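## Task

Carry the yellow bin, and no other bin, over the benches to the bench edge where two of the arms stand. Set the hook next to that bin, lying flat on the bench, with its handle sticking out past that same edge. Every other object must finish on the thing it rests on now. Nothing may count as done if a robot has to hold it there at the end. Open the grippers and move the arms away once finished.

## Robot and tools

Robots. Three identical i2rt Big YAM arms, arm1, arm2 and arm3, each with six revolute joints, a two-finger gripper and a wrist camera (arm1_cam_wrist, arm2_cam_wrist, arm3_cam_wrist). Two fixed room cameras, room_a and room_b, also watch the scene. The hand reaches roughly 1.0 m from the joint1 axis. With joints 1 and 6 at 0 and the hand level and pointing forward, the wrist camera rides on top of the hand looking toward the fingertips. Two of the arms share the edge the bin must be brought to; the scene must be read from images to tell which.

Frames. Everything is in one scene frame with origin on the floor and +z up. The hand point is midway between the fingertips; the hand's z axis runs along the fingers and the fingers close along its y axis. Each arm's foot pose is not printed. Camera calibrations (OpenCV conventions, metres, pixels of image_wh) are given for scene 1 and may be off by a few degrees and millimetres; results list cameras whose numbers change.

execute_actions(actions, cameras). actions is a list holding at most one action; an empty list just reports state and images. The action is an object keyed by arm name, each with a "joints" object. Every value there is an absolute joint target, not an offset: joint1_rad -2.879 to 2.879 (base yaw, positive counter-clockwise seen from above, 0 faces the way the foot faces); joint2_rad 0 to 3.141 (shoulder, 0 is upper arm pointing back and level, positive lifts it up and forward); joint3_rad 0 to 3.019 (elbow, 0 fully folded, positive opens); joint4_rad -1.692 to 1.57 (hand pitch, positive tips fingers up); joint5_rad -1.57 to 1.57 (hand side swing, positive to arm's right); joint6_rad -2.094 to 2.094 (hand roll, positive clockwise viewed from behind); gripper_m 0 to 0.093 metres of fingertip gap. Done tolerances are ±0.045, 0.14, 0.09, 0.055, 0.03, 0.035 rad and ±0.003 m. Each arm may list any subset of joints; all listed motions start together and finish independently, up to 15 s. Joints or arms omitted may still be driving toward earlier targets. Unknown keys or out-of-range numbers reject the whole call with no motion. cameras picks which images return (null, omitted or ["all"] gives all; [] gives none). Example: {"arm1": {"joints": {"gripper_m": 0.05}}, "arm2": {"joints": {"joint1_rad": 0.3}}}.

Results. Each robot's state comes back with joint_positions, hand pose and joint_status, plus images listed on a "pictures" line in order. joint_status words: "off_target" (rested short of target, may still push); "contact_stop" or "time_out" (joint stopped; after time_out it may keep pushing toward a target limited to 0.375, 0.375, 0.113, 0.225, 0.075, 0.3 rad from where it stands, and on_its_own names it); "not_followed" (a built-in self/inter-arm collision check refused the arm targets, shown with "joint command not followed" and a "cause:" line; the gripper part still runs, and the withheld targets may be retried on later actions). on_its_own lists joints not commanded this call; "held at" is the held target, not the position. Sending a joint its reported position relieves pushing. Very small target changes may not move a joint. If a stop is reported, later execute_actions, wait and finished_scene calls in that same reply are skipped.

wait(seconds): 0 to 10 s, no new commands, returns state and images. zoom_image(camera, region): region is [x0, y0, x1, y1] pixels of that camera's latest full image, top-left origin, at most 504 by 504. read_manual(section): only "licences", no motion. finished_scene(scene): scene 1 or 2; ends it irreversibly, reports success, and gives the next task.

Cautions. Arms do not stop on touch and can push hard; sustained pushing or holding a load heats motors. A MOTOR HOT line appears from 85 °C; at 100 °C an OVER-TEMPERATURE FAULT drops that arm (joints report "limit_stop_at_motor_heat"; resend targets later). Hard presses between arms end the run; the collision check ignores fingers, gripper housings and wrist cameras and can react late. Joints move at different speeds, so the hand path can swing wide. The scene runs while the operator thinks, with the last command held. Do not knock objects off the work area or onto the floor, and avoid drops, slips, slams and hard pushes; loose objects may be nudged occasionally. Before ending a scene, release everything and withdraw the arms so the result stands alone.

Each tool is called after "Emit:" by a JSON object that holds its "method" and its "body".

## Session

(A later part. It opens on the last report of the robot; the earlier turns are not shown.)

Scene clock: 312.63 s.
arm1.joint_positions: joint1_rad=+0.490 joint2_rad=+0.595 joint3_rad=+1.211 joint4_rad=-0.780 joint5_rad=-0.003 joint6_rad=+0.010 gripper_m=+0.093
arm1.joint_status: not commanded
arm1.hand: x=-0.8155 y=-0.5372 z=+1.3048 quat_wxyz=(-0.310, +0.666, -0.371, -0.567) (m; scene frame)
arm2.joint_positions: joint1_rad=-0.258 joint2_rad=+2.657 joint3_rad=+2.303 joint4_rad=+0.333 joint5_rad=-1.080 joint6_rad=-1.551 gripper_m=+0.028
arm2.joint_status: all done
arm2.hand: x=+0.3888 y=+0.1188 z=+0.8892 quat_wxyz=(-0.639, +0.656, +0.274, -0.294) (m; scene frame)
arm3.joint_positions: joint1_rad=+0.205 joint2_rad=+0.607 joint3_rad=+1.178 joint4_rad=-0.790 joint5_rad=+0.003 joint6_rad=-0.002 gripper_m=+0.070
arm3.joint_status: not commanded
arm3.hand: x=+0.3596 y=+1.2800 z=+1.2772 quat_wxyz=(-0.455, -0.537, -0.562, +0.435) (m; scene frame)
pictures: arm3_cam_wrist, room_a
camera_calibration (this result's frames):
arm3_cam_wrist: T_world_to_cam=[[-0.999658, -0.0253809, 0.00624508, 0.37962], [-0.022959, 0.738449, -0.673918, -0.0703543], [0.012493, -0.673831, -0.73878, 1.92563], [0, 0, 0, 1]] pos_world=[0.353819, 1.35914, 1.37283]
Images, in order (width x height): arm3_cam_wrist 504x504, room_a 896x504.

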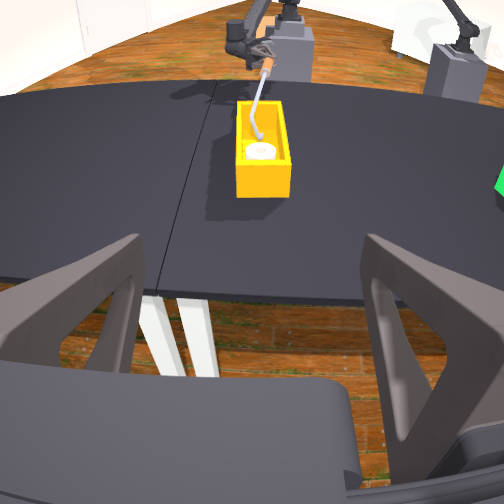

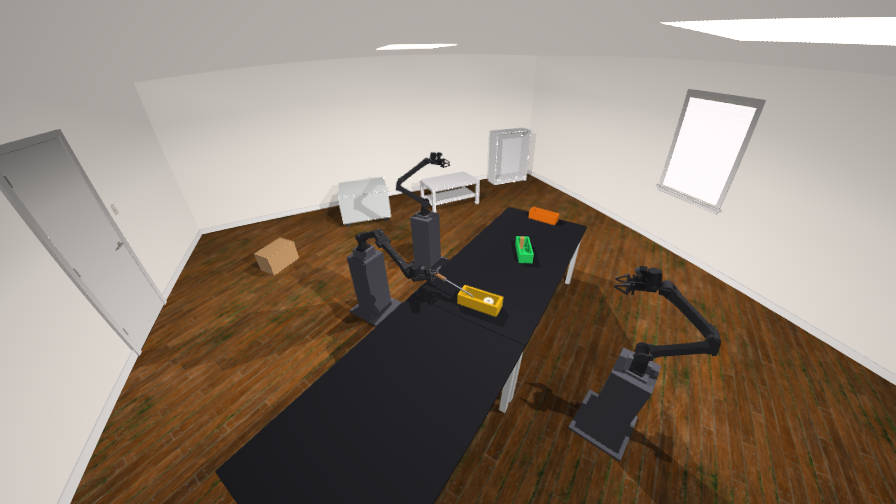

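Emit:
{"method": "execute_actions", "body": {"actions": [{"arm2":{"joints":{"joint2_rad":2.56,"joint3_rad":2.1,"joint4_rad":0.46}}}], "cameras": []}}

Emit:
{"method": "execute_actions", "body": {"actions": [{"arm2":{"joints":{"joint2_rad":2.46,"joint3_rad":1.9,"joint4_rad":0.56}}}], "cameras": []}}

Emit:
{"method": "execute_actions", "body": {"actions": [{"arm2":{"joints":{"joint2_rad":2.36,"joint3_rad":1.7,"joint4_rad":0.66}}}], "cameras": ["room_a"]}}

Emit:
{"method": "zoom_image", "body": {"camera": "room_a", "region": [380, 220, 540, 330]}}

Scene clock: 325.63 s.
arm1.joint_positions: joint1_rad=+0.490 joint2_rad=+0.595 joint3_rad=+1.211 joint4_rad=-0.780 joint5_rad=-0.003 joint6_rad=+0.010 gripper_m=+0.093
arm1.joint_status: not commanded
arm1.hand: x=-0.8155 y=-0.5372 z=+1.3048 quat_wxyz=(-0.310, +0.666, -0.371, -0.567) (m; scene frame)
arm2.joint_positions: joint1_rad=-0.258 joint2_rad=+2.584 joint3_rad=+2.102 joint4_rad=+0.448 joint5_rad=-1.077 joint6_rad=-1.598 gripper_m=+0.028
arm2.joint_status: all done
arm2.hand: x=+0.3818 y=+0.0908 z=+0.8688 quat_wxyz=(-0.643, +0.653, +0.285, -0.280) (m; scene frame)
arm3.joint_positions: joint1_rad=+0.205 joint2_rad=+0.607 joint3_rad=+1.178 joint4_rad=-0.790 joint5_rad=+0.003 joint6_rad=-0.002 gripper_m=+0.070
arm3.joint_status: not commanded
arm3.hand: x=+0.3596 y=+1.2800 z=+1.2772 quat_wxyz=(-0.455, -0.537, -0.562, +0.435) (m; scene frame)
pictures: none
No camera images: the call's "cameras" was empty. Leave "cameras" out to get every camera's image.

Scene clock: 326.50 s.
arm1.joint_positions: joint1_rad=+0.490 joint2_rad=+0.595 joint3_rad=+1.211 joint4_rad=-0.780 joint5_rad=-0.003 joint6_rad=+0.010 gripper_m=+0.093
arm1.joint_status: not commanded
arm1.hand: x=-0.8155 y=-0.5372 z=+1.3048 quat_wxyz=(-0.310, +0.666, -0.371, -0.567) (m; scene frame)
arm2.joint_positions: joint1_rad=-0.258 joint2_rad=+2.484 joint3_rad=+1.902 joint4_rad=+0.543 joint5_rad=-1.077 joint6_rad=-1.596 gripper_m=+0.028
arm2.joint_status: all done
arm2.hand: x=+0.3729 y=+0.0564 z=+0.8696 quat_wxyz=(-0.641, +0.655, +0.283, -0.282) (m; scene frame)
arm3.joint_positions: joint1_rad=+0.205 joint2_rad=+0.607 joint3_rad=+1.178 joint4_rad=-0.790 joint5_rad=+0.003 joint6_rad=-0.002 gripper_m=+0.070
arm3.joint_status: not commanded
arm3.hand: x=+0.3596 y=+1.2800 z=+1.2772 quat_wxyz=(-0.455, -0.537, -0.562, +0.435) (m; scene frame)
pictures: none
No camera images: the call's "cameras" was empty. Leave "cameras" out to get every camera's image.

Scene clock: 327.37 s.
arm1.joint_positions: joint1_rad=+0.490 joint2_rad=+0.595 joint3_rad=+1.211 joint4_rad=-0.780 joint5_rad=-0.003 joint6_rad=+0.010 gripper_m=+0.093
arm1.joint_status: not commanded
arm1.hand: x=-0.8155 y=-0.5372 z=+1.3048 quat_wxyz=(-0.310, +0.666, -0.371, -0.567) (m; scene frame)
arm2.joint_positions: joint1_rad=-0.258 joint2_rad=+2.384 joint3_rad=+1.701 joint4_rad=+0.641 joint5_rad=-1.076 joint6_rad=-1.594 gripper_m=+0.028
arm2.joint_status: all done
arm2.hand: x=+0.3623 y=+0.0157 z=+0.8711 quat_wxyz=(-0.640, +0.656, +0.281, -0.283) (m; scene frame)
arm3.joint_positions: joint1_rad=+0.205 joint2_rad=+0.607 joint3_rad=+1.178 joint4_rad=-0.790 joint5_rad=+0.003 joint6_rad=-0.002 gripper_m=+0.070
arm3.joint_status: not commanded
arm3.hand: x=+0.3596 y=+1.2800 z=+1.2772 quat_wxyz=(-0.455, -0.537, -0.562, +0.435) (m; scene frame)
pictures: room_a
Images, in order (width x height): room_a 896x504.

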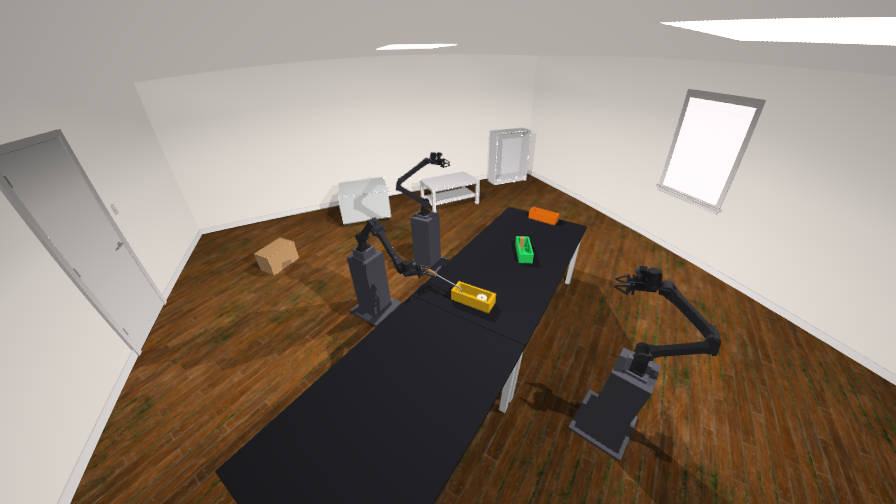

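Region (380, 220, 540, 330) of room_a's 896x504 image, scaled by 3.150, with more detail than that image has; it fills the top 346 rows of this view, and the rest is white.

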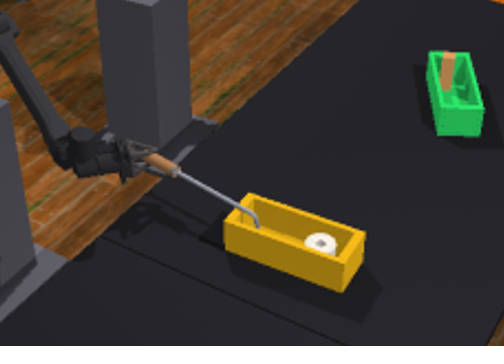

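Working. Continue.

Emit:
{"method": "execute_actions", "body": {"actions": [{"arm2":{"joints":{"joint2_rad":2.265,"joint3_rad":1.5,"joint4_rad":0.765}}}], "cameras": []}}

Emit:
{"method": "execute_actions", "body": {"actions": [{"arm2":{"joints":{"joint2_rad":2.17,"joint3_rad":1.3,"joint4_rad":0.87}}}], "cameras": []}}

Emit:
{"method": "execute_actions", "body": {"actions": [{"arm2":{"joints":{"joint2_rad":2.075,"joint3_rad":1.1,"joint4_rad":0.975}}}], "cameras": []}}

Emit:
{"method": "execute_actions", "body": {"actions": [{"arm2":{"joints":{"joint2_rad":1.98,"joint3_rad":0.9,"joint4_rad":1.08}}}], "cameras": ["room_a","room_b"]}}

Emit:
{"method": "zoom_image", "body": {"camera": "room_b", "region": [400, 200, 560, 310]}}

Scene clock: 338.63 s.
arm1.joint_positions: joint1_rad=+0.490 joint2_rad=+0.595 joint3_rad=+1.211 joint4_rad=-0.780 joint5_rad=-0.003 joint6_rad=+0.010 gripper_m=+0.093
arm1.joint_status: not commanded
arm1.hand: x=-0.8155 y=-0.5372 z=+1.3048 quat_wxyz=(-0.310, +0.666, -0.371, -0.567) (m; scene frame)
arm2.joint_positions: joint1_rad=-0.258 joint2_rad=+2.289 joint3_rad=+1.501 joint4_rad=+0.745 joint5_rad=-1.076 joint6_rad=-1.592 gripper_m=+0.028
arm2.joint_status: all done
arm2.hand: x=+0.3501 y=-0.0312 z=+0.8707 quat_wxyz=(-0.639, +0.657, +0.281, -0.284) (m; scene frame)
arm3.joint_positions: joint1_rad=+0.205 joint2_rad=+0.607 joint3_rad=+1.178 joint4_rad=-0.790 joint5_rad=+0.003 joint6_rad=-0.002 gripper_m=+0.070
arm3.joint_status: not commanded
arm3.hand: x=+0.3596 y=+1.2800 z=+1.2772 quat_wxyz=(-0.455, -0.537, -0.562, +0.435) (m; scene frame)
pictures: none
No camera images: the call's "cameras" was empty. Leave "cameras" out to get every camera's image.

Scene clock: 339.47 s.
arm1.joint_positions: joint1_rad=+0.490 joint2_rad=+0.595 joint3_rad=+1.211 joint4_rad=-0.780 joint5_rad=-0.003 joint6_rad=+0.010 gripper_m=+0.093
arm1.joint_status: not commanded
arm1.hand: x=-0.8155 y=-0.5372 z=+1.3048 quat_wxyz=(-0.310, +0.666, -0.371, -0.567) (m; scene frame)
arm2.joint_positions: joint1_rad=-0.258 joint2_rad=+2.194 joint3_rad=+1.300 joint4_rad=+0.849 joint5_rad=-1.076 joint6_rad=-1.589 gripper_m=+0.028
arm2.joint_status: all done
arm2.hand: x=+0.3364 y=-0.0837 z=+0.8709 quat_wxyz=(-0.639, +0.658, +0.280, -0.285) (m; scene frame)
arm3.joint_positions: joint1_rad=+0.205 joint2_rad=+0.607 joint3_rad=+1.178 joint4_rad=-0.790 joint5_rad=+0.003 joint6_rad=-0.002 gripper_m=+0.070
arm3.joint_status: not commanded
arm3.hand: x=+0.3596 y=+1.2800 z=+1.2772 quat_wxyz=(-0.455, -0.537, -0.562, +0.435) (m; scene frame)
pictures: none
No camera images: the call's "cameras" was empty. Leave "cameras" out to get every camera's image.

Scene clock: 340.30 s.
arm1.joint_positions: joint1_rad=+0.490 joint2_rad=+0.595 joint3_rad=+1.211 joint4_rad=-0.780 joint5_rad=-0.003 joint6_rad=+0.010 gripper_m=+0.093
arm1.joint_status: not commanded
arm1.hand: x=-0.8155 y=-0.5372 z=+1.3048 quat_wxyz=(-0.310, +0.666, -0.371, -0.567) (m; scene frame)
arm2.joint_positions: joint1_rad=-0.258 joint2_rad=+2.098 joint3_rad=+1.099 joint4_rad=+0.952 joint5_rad=-1.076 joint6_rad=-1.586 gripper_m=+0.028
arm2.joint_status: all done
arm2.hand: x=+0.3214 y=-0.1414 z=+0.8718 quat_wxyz=(-0.637, +0.659, +0.278, -0.287) (m; scene frame)
arm3.joint_positions: joint1_rad=+0.205 joint2_rad=+0.607 joint3_rad=+1.178 joint4_rad=-0.790 joint5_rad=+0.003 joint6_rad=-0.002 gripper_m=+0.070
arm3.joint_status: not commanded
arm3.hand: x=+0.3596 y=+1.2800 z=+1.2772 quat_wxyz=(-0.455, -0.537, -0.562, +0.435) (m; scene frame)
pictures: none
No camera images: the call's "cameras" was empty. Leave "cameras" out to get every camera's image.

Scene clock: 341.13 s.
arm1.joint_positions: joint1_rad=+0.490 joint2_rad=+0.595 joint3_rad=+1.211 joint4_rad=-0.780 joint5_rad=-0.003 joint6_rad=+0.010 gripper_m=+0.093
arm1.joint_status: not commanded
arm1.hand: x=-0.8155 y=-0.5372 z=+1.3048 quat_wxyz=(-0.310, +0.666, -0.371, -0.567) (m; scene frame)
arm2.joint_positions: joint1_rad=-0.258 joint2_rad=+2.003 joint3_rad=+0.897 joint4_rad=+1.056 joint5_rad=-1.077 joint6_rad=-1.582 gripper_m=+0.028
arm2.joint_status: all done
arm2.hand: x=+0.3051 y=-0.2036 z=+0.8736 quat_wxyz=(-0.636, +0.660, +0.276, -0.289) (m; scene frame)
arm3.joint_positions: joint1_rad=+0.205 joint2_rad=+0.607 joint3_rad=+1.178 joint4_rad=-0.790 joint5_rad=+0.003 joint6_rad=-0.002 gripper_m=+0.070
arm3.joint_status: not commanded
arm3.hand: x=+0.3596 y=+1.2800 z=+1.2772 quat_wxyz=(-0.455, -0.537, -0.562, +0.435) (m; scene frame)
pictures: room_a, room_b
Images, in order (width x height): room_a 896x504, room_b 896x504.

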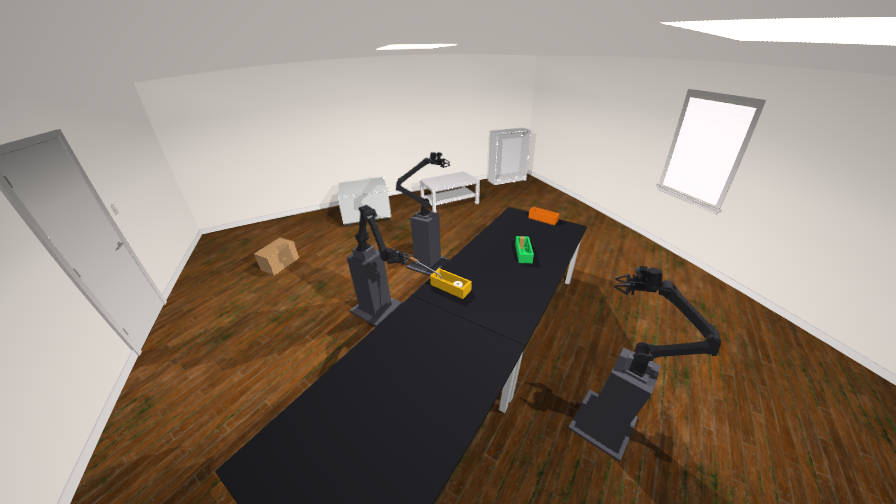

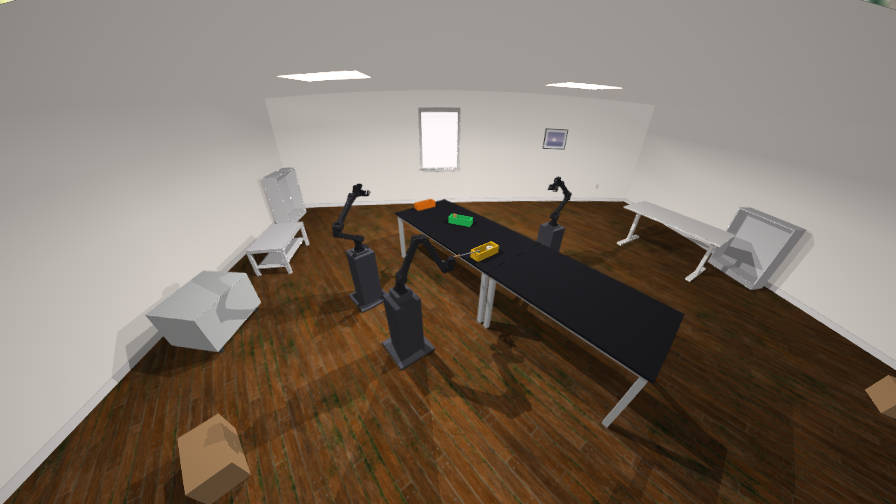

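Region (400, 200, 560, 310) of room_b's 896x504 image, scaled by 3.150, with more detail than that image has; it fills the top 346 rows of this view, and the rest is white.

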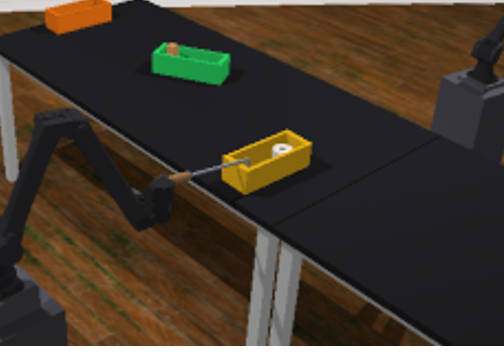

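Emit:
{"method": "execute_actions", "body": {"actions": [{"arm2":{"joints":{"joint2_rad":1.925,"joint3_rad":0.78,"joint4_rad":1.145}}}], "cameras": []}}

Emit:
{"method": "execute_actions", "body": {"actions": [{"arm2":{"joints":{"joint3_rad":0.9,"joint4_rad":1.06}}}], "cameras": []}}

Emit:
{"method": "execute_actions", "body": {"actions": [{"arm2":{"joints":{"joint2_rad":1.65,"joint3_rad":1.0,"joint4_rad":0.74}}}], "cameras": ["room_b"]}}

Emit:
{"method": "zoom_image", "body": {"camera": "room_b", "region": [400, 200, 560, 310]}}

Scene clock: 361.10 s.
arm1.joint_positions: joint1_rad=+0.490 joint2_rad=+0.595 joint3_rad=+1.211 joint4_rad=-0.780 joint5_rad=-0.003 joint6_rad=+0.010 gripper_m=+0.093
arm1.joint_status: not commanded
arm1.hand: x=-0.8155 y=-0.5372 z=+1.3048 quat_wxyz=(-0.310, +0.666, -0.371, -0.567) (m; scene frame)
arm2.joint_positions: joint1_rad=-0.258 joint2_rad=+1.948 joint3_rad=+0.774 joint4_rad=+1.121 joint5_rad=-1.077 joint6_rad=-1.582 gripper_m=+0.028
arm2.joint_status: all done
arm2.hand: x=+0.2947 y=-0.2435 z=+0.8741 quat_wxyz=(-0.635, +0.661, +0.275, -0.290) (m; scene frame)
arm3.joint_positions: joint1_rad=+0.205 joint2_rad=+0.607 joint3_rad=+1.178 joint4_rad=-0.790 joint5_rad=+0.003 joint6_rad=-0.002 gripper_m=+0.070
arm3.joint_status: not commanded
arm3.hand: x=+0.3596 y=+1.2800 z=+1.2772 quat_wxyz=(-0.455, -0.537, -0.562, +0.435) (m; scene frame)
pictures: none
No camera images: the call's "cameras" was empty. Leave "cameras" out to get every camera's image.

Scene clock: 362.03 s.
arm1.joint_positions: joint1_rad=+0.490 joint2_rad=+0.595 joint3_rad=+1.211 joint4_rad=-0.780 joint5_rad=-0.003 joint6_rad=+0.010 gripper_m=+0.093
arm1.joint_status: not commanded
arm1.hand: x=-0.8155 y=-0.5372 z=+1.3048 quat_wxyz=(-0.310, +0.666, -0.371, -0.567) (m; scene frame)
arm2.joint_positions: joint1_rad=-0.258 joint2_rad=+1.948 joint3_rad=+0.859 joint4_rad=+1.044 joint5_rad=-1.081 joint6_rad=-1.557 gripper_m=+0.028
arm2.joint_status: all done
arm2.hand: x=+0.3017 y=-0.2157 z=+0.8891 quat_wxyz=(-0.633, +0.662, +0.270, -0.297) (m; scene frame)
arm3.joint_positions: joint1_rad=+0.205 joint2_rad=+0.607 joint3_rad=+1.178 joint4_rad=-0.790 joint5_rad=+0.003 joint6_rad=-0.002 gripper_m=+0.070
arm3.joint_status: not commanded
arm3.hand: x=+0.3596 y=+1.2800 z=+1.2772 quat_wxyz=(-0.455, -0.537, -0.562, +0.435) (m; scene frame)
pictures: none
No camera images: the call's "cameras" was empty. Leave "cameras" out to get every camera's image.

Scene clock: 363.27 s.
arm1.joint_positions: joint1_rad=+0.490 joint2_rad=+0.595 joint3_rad=+1.211 joint4_rad=-0.780 joint5_rad=-0.003 joint6_rad=+0.010 gripper_m=+0.093
arm1.joint_status: not commanded
arm1.hand: x=-0.8155 y=-0.5372 z=+1.3048 quat_wxyz=(-0.310, +0.666, -0.371, -0.567) (m; scene frame)
arm2.joint_positions: joint1_rad=-0.258 joint2_rad=+1.655 joint3_rad=+0.962 joint4_rad=+0.722 joint5_rad=-1.080 joint6_rad=-1.547 gripper_m=+0.028
arm2.joint_status: all done
arm2.hand: x=+0.3049 y=-0.2025 z=+1.0394 quat_wxyz=(-0.653, +0.643, +0.283, -0.284) (m; scene frame)
arm3.joint_positions: joint1_rad=+0.205 joint2_rad=+0.607 joint3_rad=+1.178 joint4_rad=-0.790 joint5_rad=+0.003 joint6_rad=-0.002 gripper_m=+0.070
arm3.joint_status: not commanded
arm3.hand: x=+0.3596 y=+1.2800 z=+1.2772 quat_wxyz=(-0.455, -0.537, -0.562, +0.435) (m; scene frame)
pictures: room_b
Images, in order (width x height): room_b 896x504.

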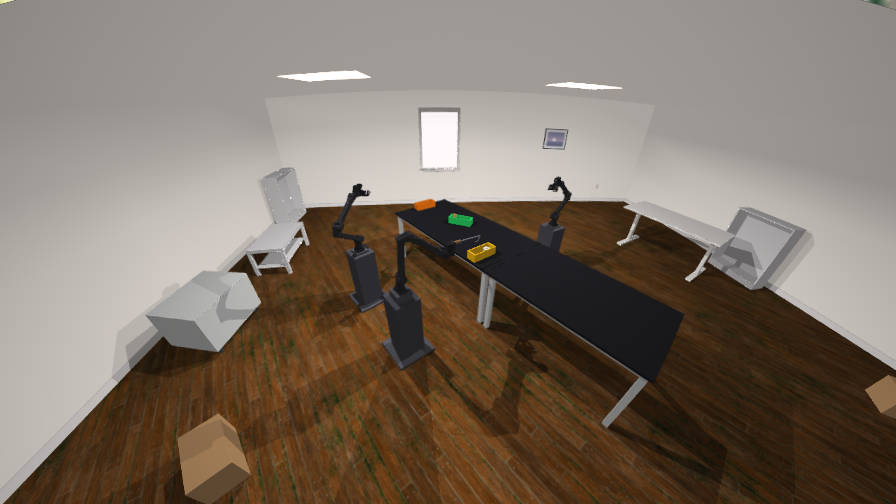

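Region (400, 200, 560, 310) of room_b's 896x504 image, scaled by 3.150, with more detail than that image has; it fills the top 346 rows of this view, and the rest is white.

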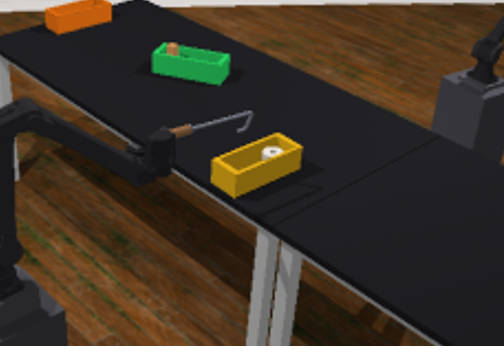

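Emit:
{"method": "execute_actions", "body": {"actions": [{"arm2":{"joints":{"joint1_rad":-0.41,"joint5_rad":-0.41,"joint2_rad":1.8,"joint3_rad":1.54,"joint4_rad":0.4}}}], "cameras": []}}

Emit:
{"method": "execute_actions", "body": {"actions": [{"arm2":{"joints":{"joint2_rad":2.03,"joint4_rad":0.57,"joint6_rad":0}}}], "cameras": ["room_b","arm2_cam_wrist"]}}

Emit:
{"method": "zoom_image", "body": {"camera": "room_b", "region": [400, 200, 560, 310]}}

Scene clock: 371.63 s.
arm1.joint_positions: joint1_rad=+0.490 joint2_rad=+0.595 joint3_rad=+1.211 joint4_rad=-0.780 joint5_rad=-0.003 joint6_rad=+0.010 gripper_m=+0.093
arm1.joint_status: not commanded
arm1.hand: x=-0.8155 y=-0.5372 z=+1.3048 quat_wxyz=(-0.310, +0.666, -0.371, -0.567) (m; scene frame)
arm2.joint_positions: joint1_rad=-0.416 joint2_rad=+1.820 joint3_rad=+1.485 joint4_rad=+0.375 joint5_rad=-0.413 joint6_rad=-1.549 gripper_m=+0.029
arm2.joint_status: all done
arm2.hand: x=+0.5546 y=-0.0568 z=+1.1427 quat_wxyz=(-0.721, +0.693, -0.001, -0.001) (m; scene frame)
arm3.joint_positions: joint1_rad=+0.205 joint2_rad=+0.607 joint3_rad=+1.178 joint4_rad=-0.790 joint5_rad=+0.003 joint6_rad=-0.002 gripper_m=+0.070
arm3.joint_status: not commanded
arm3.hand: x=+0.3596 y=+1.2800 z=+1.2772 quat_wxyz=(-0.455, -0.537, -0.562, +0.435) (m; scene frame)
pictures: none
No camera images: the call's "cameras" was empty. Leave "cameras" out to get every camera's image.

Scene clock: 373.80 s.
arm1.joint_positions: joint1_rad=+0.490 joint2_rad=+0.595 joint3_rad=+1.211 joint4_rad=-0.780 joint5_rad=-0.003 joint6_rad=+0.010 gripper_m=+0.093
arm1.joint_status: not commanded
arm1.hand: x=-0.8155 y=-0.5372 z=+1.3048 quat_wxyz=(-0.310, +0.666, -0.371, -0.567) (m; scene frame)
arm2.joint_positions: joint1_rad=-0.417 joint2_rad=+2.037 joint3_rad=+1.498 joint4_rad=+0.553 joint5_rad=-0.406 joint6_rad=-0.024 gripper_m=+0.028
arm2.joint_status: all done
arm2.hand: x=+0.5723 y=-0.0211 z=+1.0234 quat_wxyz=(-0.513, +0.502, -0.490, -0.494) (m; scene frame)
arm3.joint_positions: joint1_rad=+0.205 joint2_rad=+0.607 joint3_rad=+1.178 joint4_rad=-0.790 joint5_rad=+0.003 joint6_rad=-0.002 gripper_m=+0.070
arm3.joint_status: not commanded
arm3.hand: x=+0.3596 y=+1.2800 z=+1.2772 quat_wxyz=(-0.455, -0.537, -0.562, +0.435) (m; scene frame)
pictures: arm2_cam_wrist, room_b
camera_calibration (this result's frames):
arm2_cam_wrist: T_world_to_cam=[[0.999938, 0.00324755, 0.0106509, -0.578949], [0.010577, -0.576023, -0.817365, 0.818866], [0.00348071, 0.817427, -0.576022, 0.724804], [0, 0, 0, 1]] pos_world=[0.567729, -0.118909, 1.09298]
Images, in order (width x height): arm2_cam_wrist 504x504, room_b 896x504.

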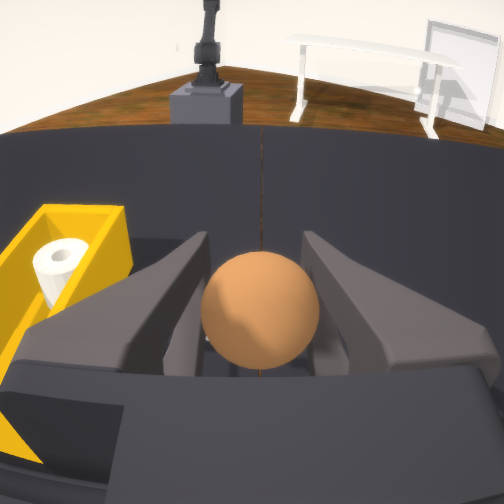

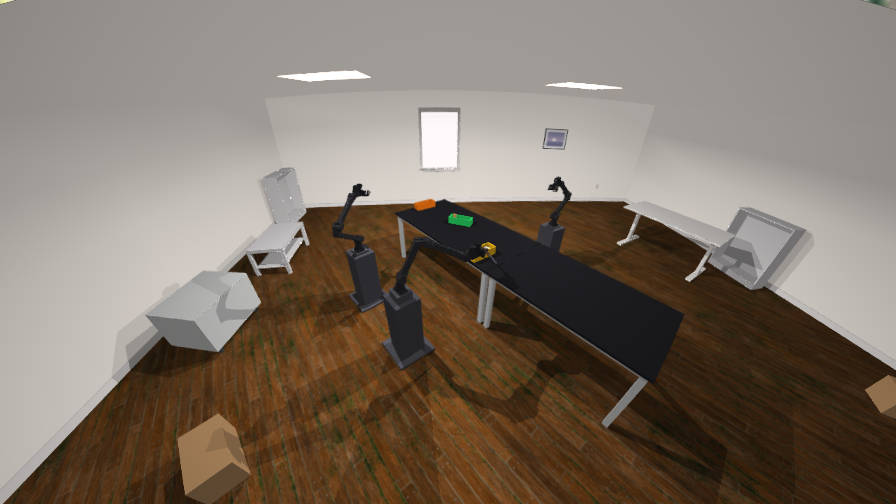

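Region (400, 200, 560, 310) of room_b's 896x504 image, scaled by 3.150, with more detail than that image has; it fills the top 346 rows of this view, and the rest is white.

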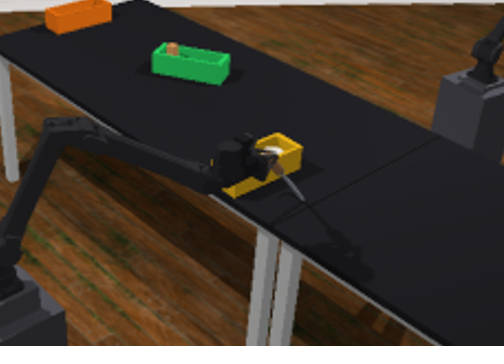

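Emit:
{"method": "execute_actions", "body": {"actions": [{"arm2":{"joints":{"joint1_rad":-0.375,"joint5_rad":-0.375,"joint2_rad":2.25,"joint4_rad":0.77}}}], "cameras": ["arm2_cam_wrist"]}}

Emit:
{"method": "execute_actions", "body": {"actions": [{"arm2":{"joints":{"joint2_rad":2.42,"joint3_rad":1.49,"joint4_rad":0.93}}}], "cameras": ["room_b","arm2_cam_wrist"]}}

Emit:
{"method": "zoom_image", "body": {"camera": "room_b", "region": [400, 200, 560, 310]}}

Scene clock: 381.10 s.
arm1.joint_positions: joint1_rad=+0.490 joint2_rad=+0.595 joint3_rad=+1.211 joint4_rad=-0.780 joint5_rad=-0.003 joint6_rad=+0.010 gripper_m=+0.093
arm1.joint_status: not commanded
arm1.hand: x=-0.8155 y=-0.5372 z=+1.3048 quat_wxyz=(-0.310, +0.666, -0.371, -0.567) (m; scene frame)
arm2.joint_positions: joint1_rad=-0.377 joint2_rad=+2.259 joint3_rad=+1.515 joint4_rad=+0.752 joint5_rad=-0.375 joint6_rad=-0.012 gripper_m=+0.028
arm2.joint_status: all done
arm2.hand: x=+0.5526 y=+0.0034 z=+0.9014 quat_wxyz=(-0.506, +0.502, -0.493, -0.499) (m; scene frame)
arm3.joint_positions: joint1_rad=+0.205 joint2_rad=+0.607 joint3_rad=+1.178 joint4_rad=-0.790 joint5_rad=+0.003 joint6_rad=-0.002 gripper_m=+0.070
arm3.joint_status: not commanded
arm3.hand: x=+0.3596 y=+1.2800 z=+1.2772 quat_wxyz=(-0.455, -0.537, -0.562, +0.435) (m; scene frame)
pictures: arm2_cam_wrist
camera_calibration (this result's frames):
arm2_cam_wrist: T_world_to_cam=[[0.999913, 0.0125645, -0.00395466, -0.544886], [0.004064, -0.579852, -0.814712, 0.734671], [-0.0125296, 0.814625, -0.579853, 0.646879], [0, 0, 0, 1]] pos_world=[0.549958, -0.094117, 0.971484]
Images, in order (width x height): arm2_cam_wrist 504x504.

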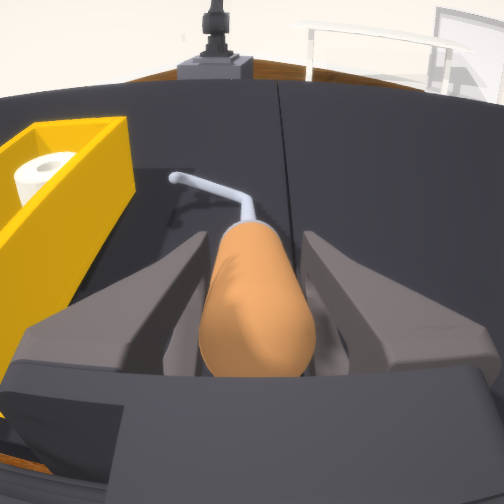

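Scene clock: 382.27 s.
arm1.joint_positions: joint1_rad=+0.490 joint2_rad=+0.595 joint3_rad=+1.211 joint4_rad=-0.780 joint5_rad=-0.003 joint6_rad=+0.010 gripper_m=+0.093
arm1.joint_status: not commanded
arm1.hand: x=-0.8155 y=-0.5372 z=+1.3048 quat_wxyz=(-0.310, +0.666, -0.371, -0.567) (m; scene frame)
arm2.joint_positions: joint1_rad=-0.377 joint2_rad=+2.417 joint3_rad=+1.482 joint4_rad=+0.916 joint5_rad=-0.375 joint6_rad=-0.011 gripper_m=+0.028
arm2.joint_status: all done
arm2.hand: x=+0.5459 y=-0.0141 z=+0.7963 quat_wxyz=(-0.497, +0.506, -0.502, -0.495) (m; scene frame)
arm3.joint_positions: joint1_rad=+0.205 joint2_rad=+0.607 joint3_rad=+1.178 joint4_rad=-0.790 joint5_rad=+0.003 joint6_rad=-0.002 gripper_m=+0.070
arm3.joint_status: not commanded
arm3.hand: x=+0.3596 y=+1.2800 z=+1.2772 quat_wxyz=(-0.455, -0.537, -0.562, +0.435) (m; scene frame)
pictures: arm2_cam_wrist, room_b
camera_calibration (this result's frames):
arm2_cam_wrist: T_world_to_cam=[[0.99981, 0.0122727, -0.0151122, -0.529431], [-0.004695, -0.601345, -0.798976, 0.630946], [-0.0188932, 0.798895, -0.601173, 0.620374], [0, 0, 0, 1]] pos_world=[0.544014, -0.1097, 0.869062]
Images, in order (width x height): arm2_cam_wrist 504x504, room_b 896x504.

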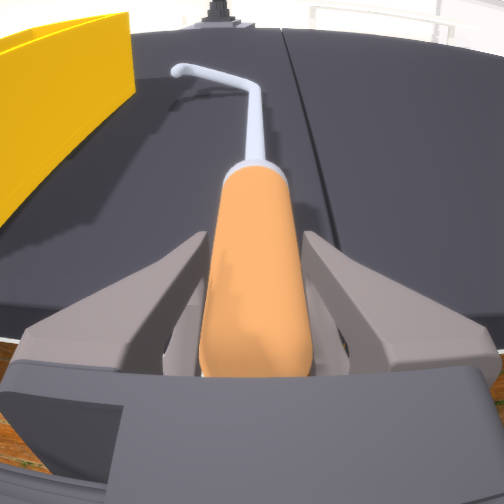

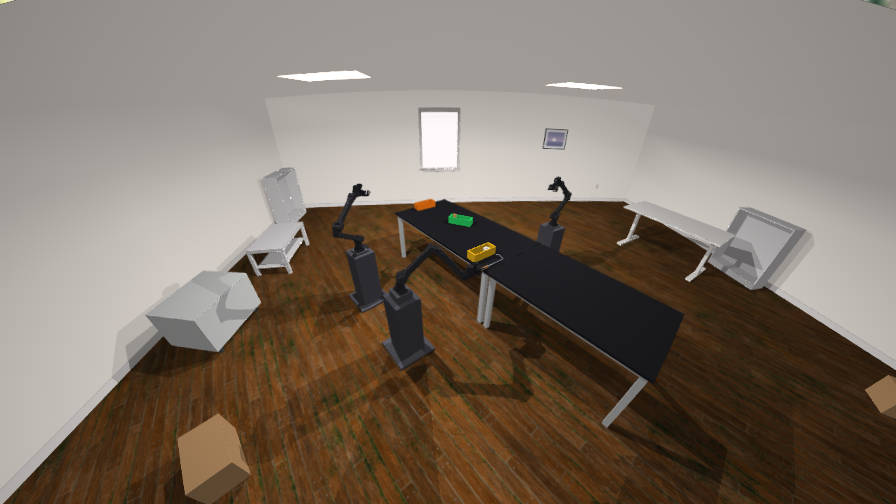

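Region (400, 200, 560, 310) of room_b's 896x504 image, scaled by 3.150, with more detail than that image has; it fills the top 346 rows of this view, and the rest is white.

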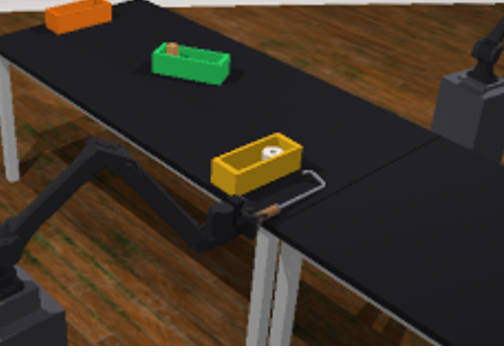

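Emit:
{"method": "execute_actions", "body": {"actions": [{"arm2":{"joints":{"joint2_rad":2.335,"joint3_rad":1.335,"joint4_rad":1.02,"joint6_rad":-0.3}}}], "cameras": []}}

Emit:
{"method": "execute_actions", "body": {"actions": [{"arm2":{"joints":{"gripper_m":0.093}}}], "cameras": ["arm2_cam_wrist"]}}

Emit:
{"method": "execute_actions", "body": {"actions": [{"arm2":{"joints":{"joint2_rad":1.2}}}], "cameras": ["room_b"]}}

Emit:
{"method": "zoom_image", "body": {"camera": "room_b", "region": [430, 220, 540, 300]}}

Scene clock: 392.07 s.
arm1.joint_positions: joint1_rad=+0.490 joint2_rad=+0.595 joint3_rad=+1.211 joint4_rad=-0.780 joint5_rad=-0.003 joint6_rad=+0.010 gripper_m=+0.093
arm1.joint_status: not commanded
arm1.hand: x=-0.8155 y=-0.5372 z=+1.3048 quat_wxyz=(-0.310, +0.666, -0.371, -0.567) (m; scene frame)
arm2.joint_positions: joint1_rad=-0.377 joint2_rad=+2.355 joint3_rad=+1.334 joint4_rad=+1.000 joint5_rad=-0.377 joint6_rad=-0.288 gripper_m=+0.028
arm2.joint_status: all done
arm2.hand: x=+0.5309 y=-0.0514 z=+0.7976 quat_wxyz=(-0.559, +0.571, -0.428, -0.422) (m; scene frame)
arm3.joint_positions: joint1_rad=+0.205 joint2_rad=+0.607 joint3_rad=+1.178 joint4_rad=-0.790 joint5_rad=+0.003 joint6_rad=-0.002 gripper_m=+0.070
arm3.joint_status: not commanded
arm3.hand: x=+0.3596 y=+1.2800 z=+1.2772 quat_wxyz=(-0.455, -0.537, -0.562, +0.435) (m; scene frame)
pictures: none
No camera images: the call's "cameras" was empty. Leave "cameras" out to get every camera's image.

Scene clock: 392.80 s.
arm1.joint_positions: joint1_rad=+0.490 joint2_rad=+0.595 joint3_rad=+1.211 joint4_rad=-0.780 joint5_rad=-0.003 joint6_rad=+0.010 gripper_m=+0.093
arm1.joint_status: not commanded
arm1.hand: x=-0.8155 y=-0.5372 z=+1.3048 quat_wxyz=(-0.310, +0.666, -0.371, -0.567) (m; scene frame)
arm2.joint_positions: joint1_rad=-0.377 joint2_rad=+2.345 joint3_rad=+1.334 joint4_rad=+1.005 joint5_rad=-0.377 joint6_rad=-0.289 gripper_m=+0.093
arm2.joint_status: all done
arm2.hand: x=+0.5313 y=-0.0504 z=+0.8066 quat_wxyz=(-0.565, +0.569, -0.423, -0.423) (m; scene frame)
arm3.joint_positions: joint1_rad=+0.205 joint2_rad=+0.607 joint3_rad=+1.178 joint4_rad=-0.790 joint5_rad=+0.003 joint6_rad=-0.002 gripper_m=+0.070
arm3.joint_status: not commanded
arm3.hand: x=+0.3596 y=+1.2800 z=+1.2772 quat_wxyz=(-0.455, -0.537, -0.562, +0.435) (m; scene frame)
pictures: arm2_cam_wrist
camera_calibration (this result's frames):
arm2_cam_wrist: T_world_to_cam=[[0.964307, 0.0155991, 0.264328, -0.720556], [0.222333, -0.589859, -0.776295, 0.478905], [0.143806, 0.807356, -0.572273, 0.545903], [0, 0, 0, 1]] pos_world=[0.509856, -0.147012, 0.87464]
Images, in order (width x height): arm2_cam_wrist 504x504.

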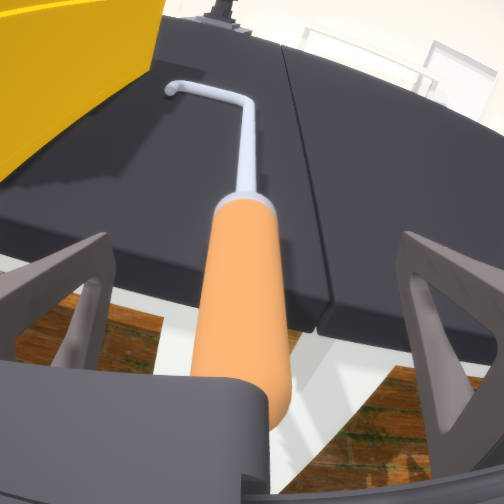

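Scene clock: 394.57 s.
arm1.joint_positions: joint1_rad=+0.490 joint2_rad=+0.595 joint3_rad=+1.211 joint4_rad=-0.780 joint5_rad=-0.003 joint6_rad=+0.010 gripper_m=+0.093
arm1.joint_status: not commanded
arm1.hand: x=-0.8155 y=-0.5372 z=+1.3048 quat_wxyz=(-0.310, +0.666, -0.371, -0.567) (m; scene frame)
arm2.joint_positions: joint1_rad=-0.377 joint2_rad=+1.184 joint3_rad=+1.332 joint4_rad=+1.023 joint5_rad=-0.376 joint6_rad=-0.289 gripper_m=+0.093
arm2.joint_status: all done
arm2.hand: x=+0.3982 y=-0.3876 z=+1.5558 quat_wxyz=(-0.849, +0.267, -0.019, -0.456) (m; scene frame)
arm3.joint_positions: joint1_rad=+0.205 joint2_rad=+0.607 joint3_rad=+1.178 joint4_rad=-0.790 joint5_rad=+0.003 joint6_rad=-0.002 gripper_m=+0.070
arm3.joint_status: not commanded
arm3.hand: x=+0.3596 y=+1.2800 z=+1.2772 quat_wxyz=(-0.455, -0.537, -0.562, +0.435) (m; scene frame)
pictures: room_b
Images, in order (width x height): room_b 896x504.

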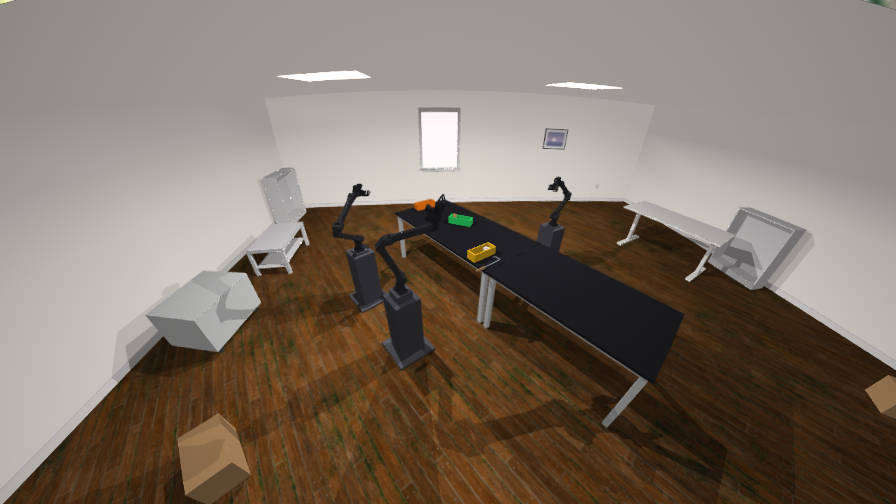

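Region (430, 220, 540, 300) of room_b's 896x504 image, scaled by 4.582, with more detail than that image has; it fills the top 367 rows of this view, and the rest is white.

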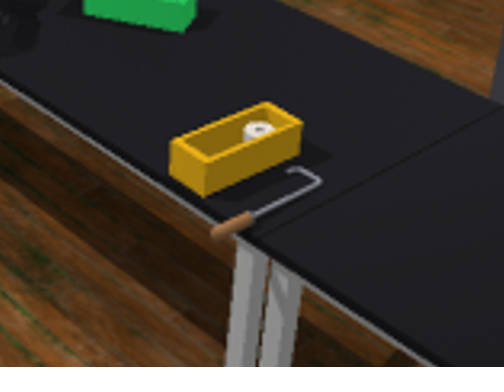

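Emit:
{"method": "finished_scene", "body": {"scene": 1}}

The scene is finished: the task was done.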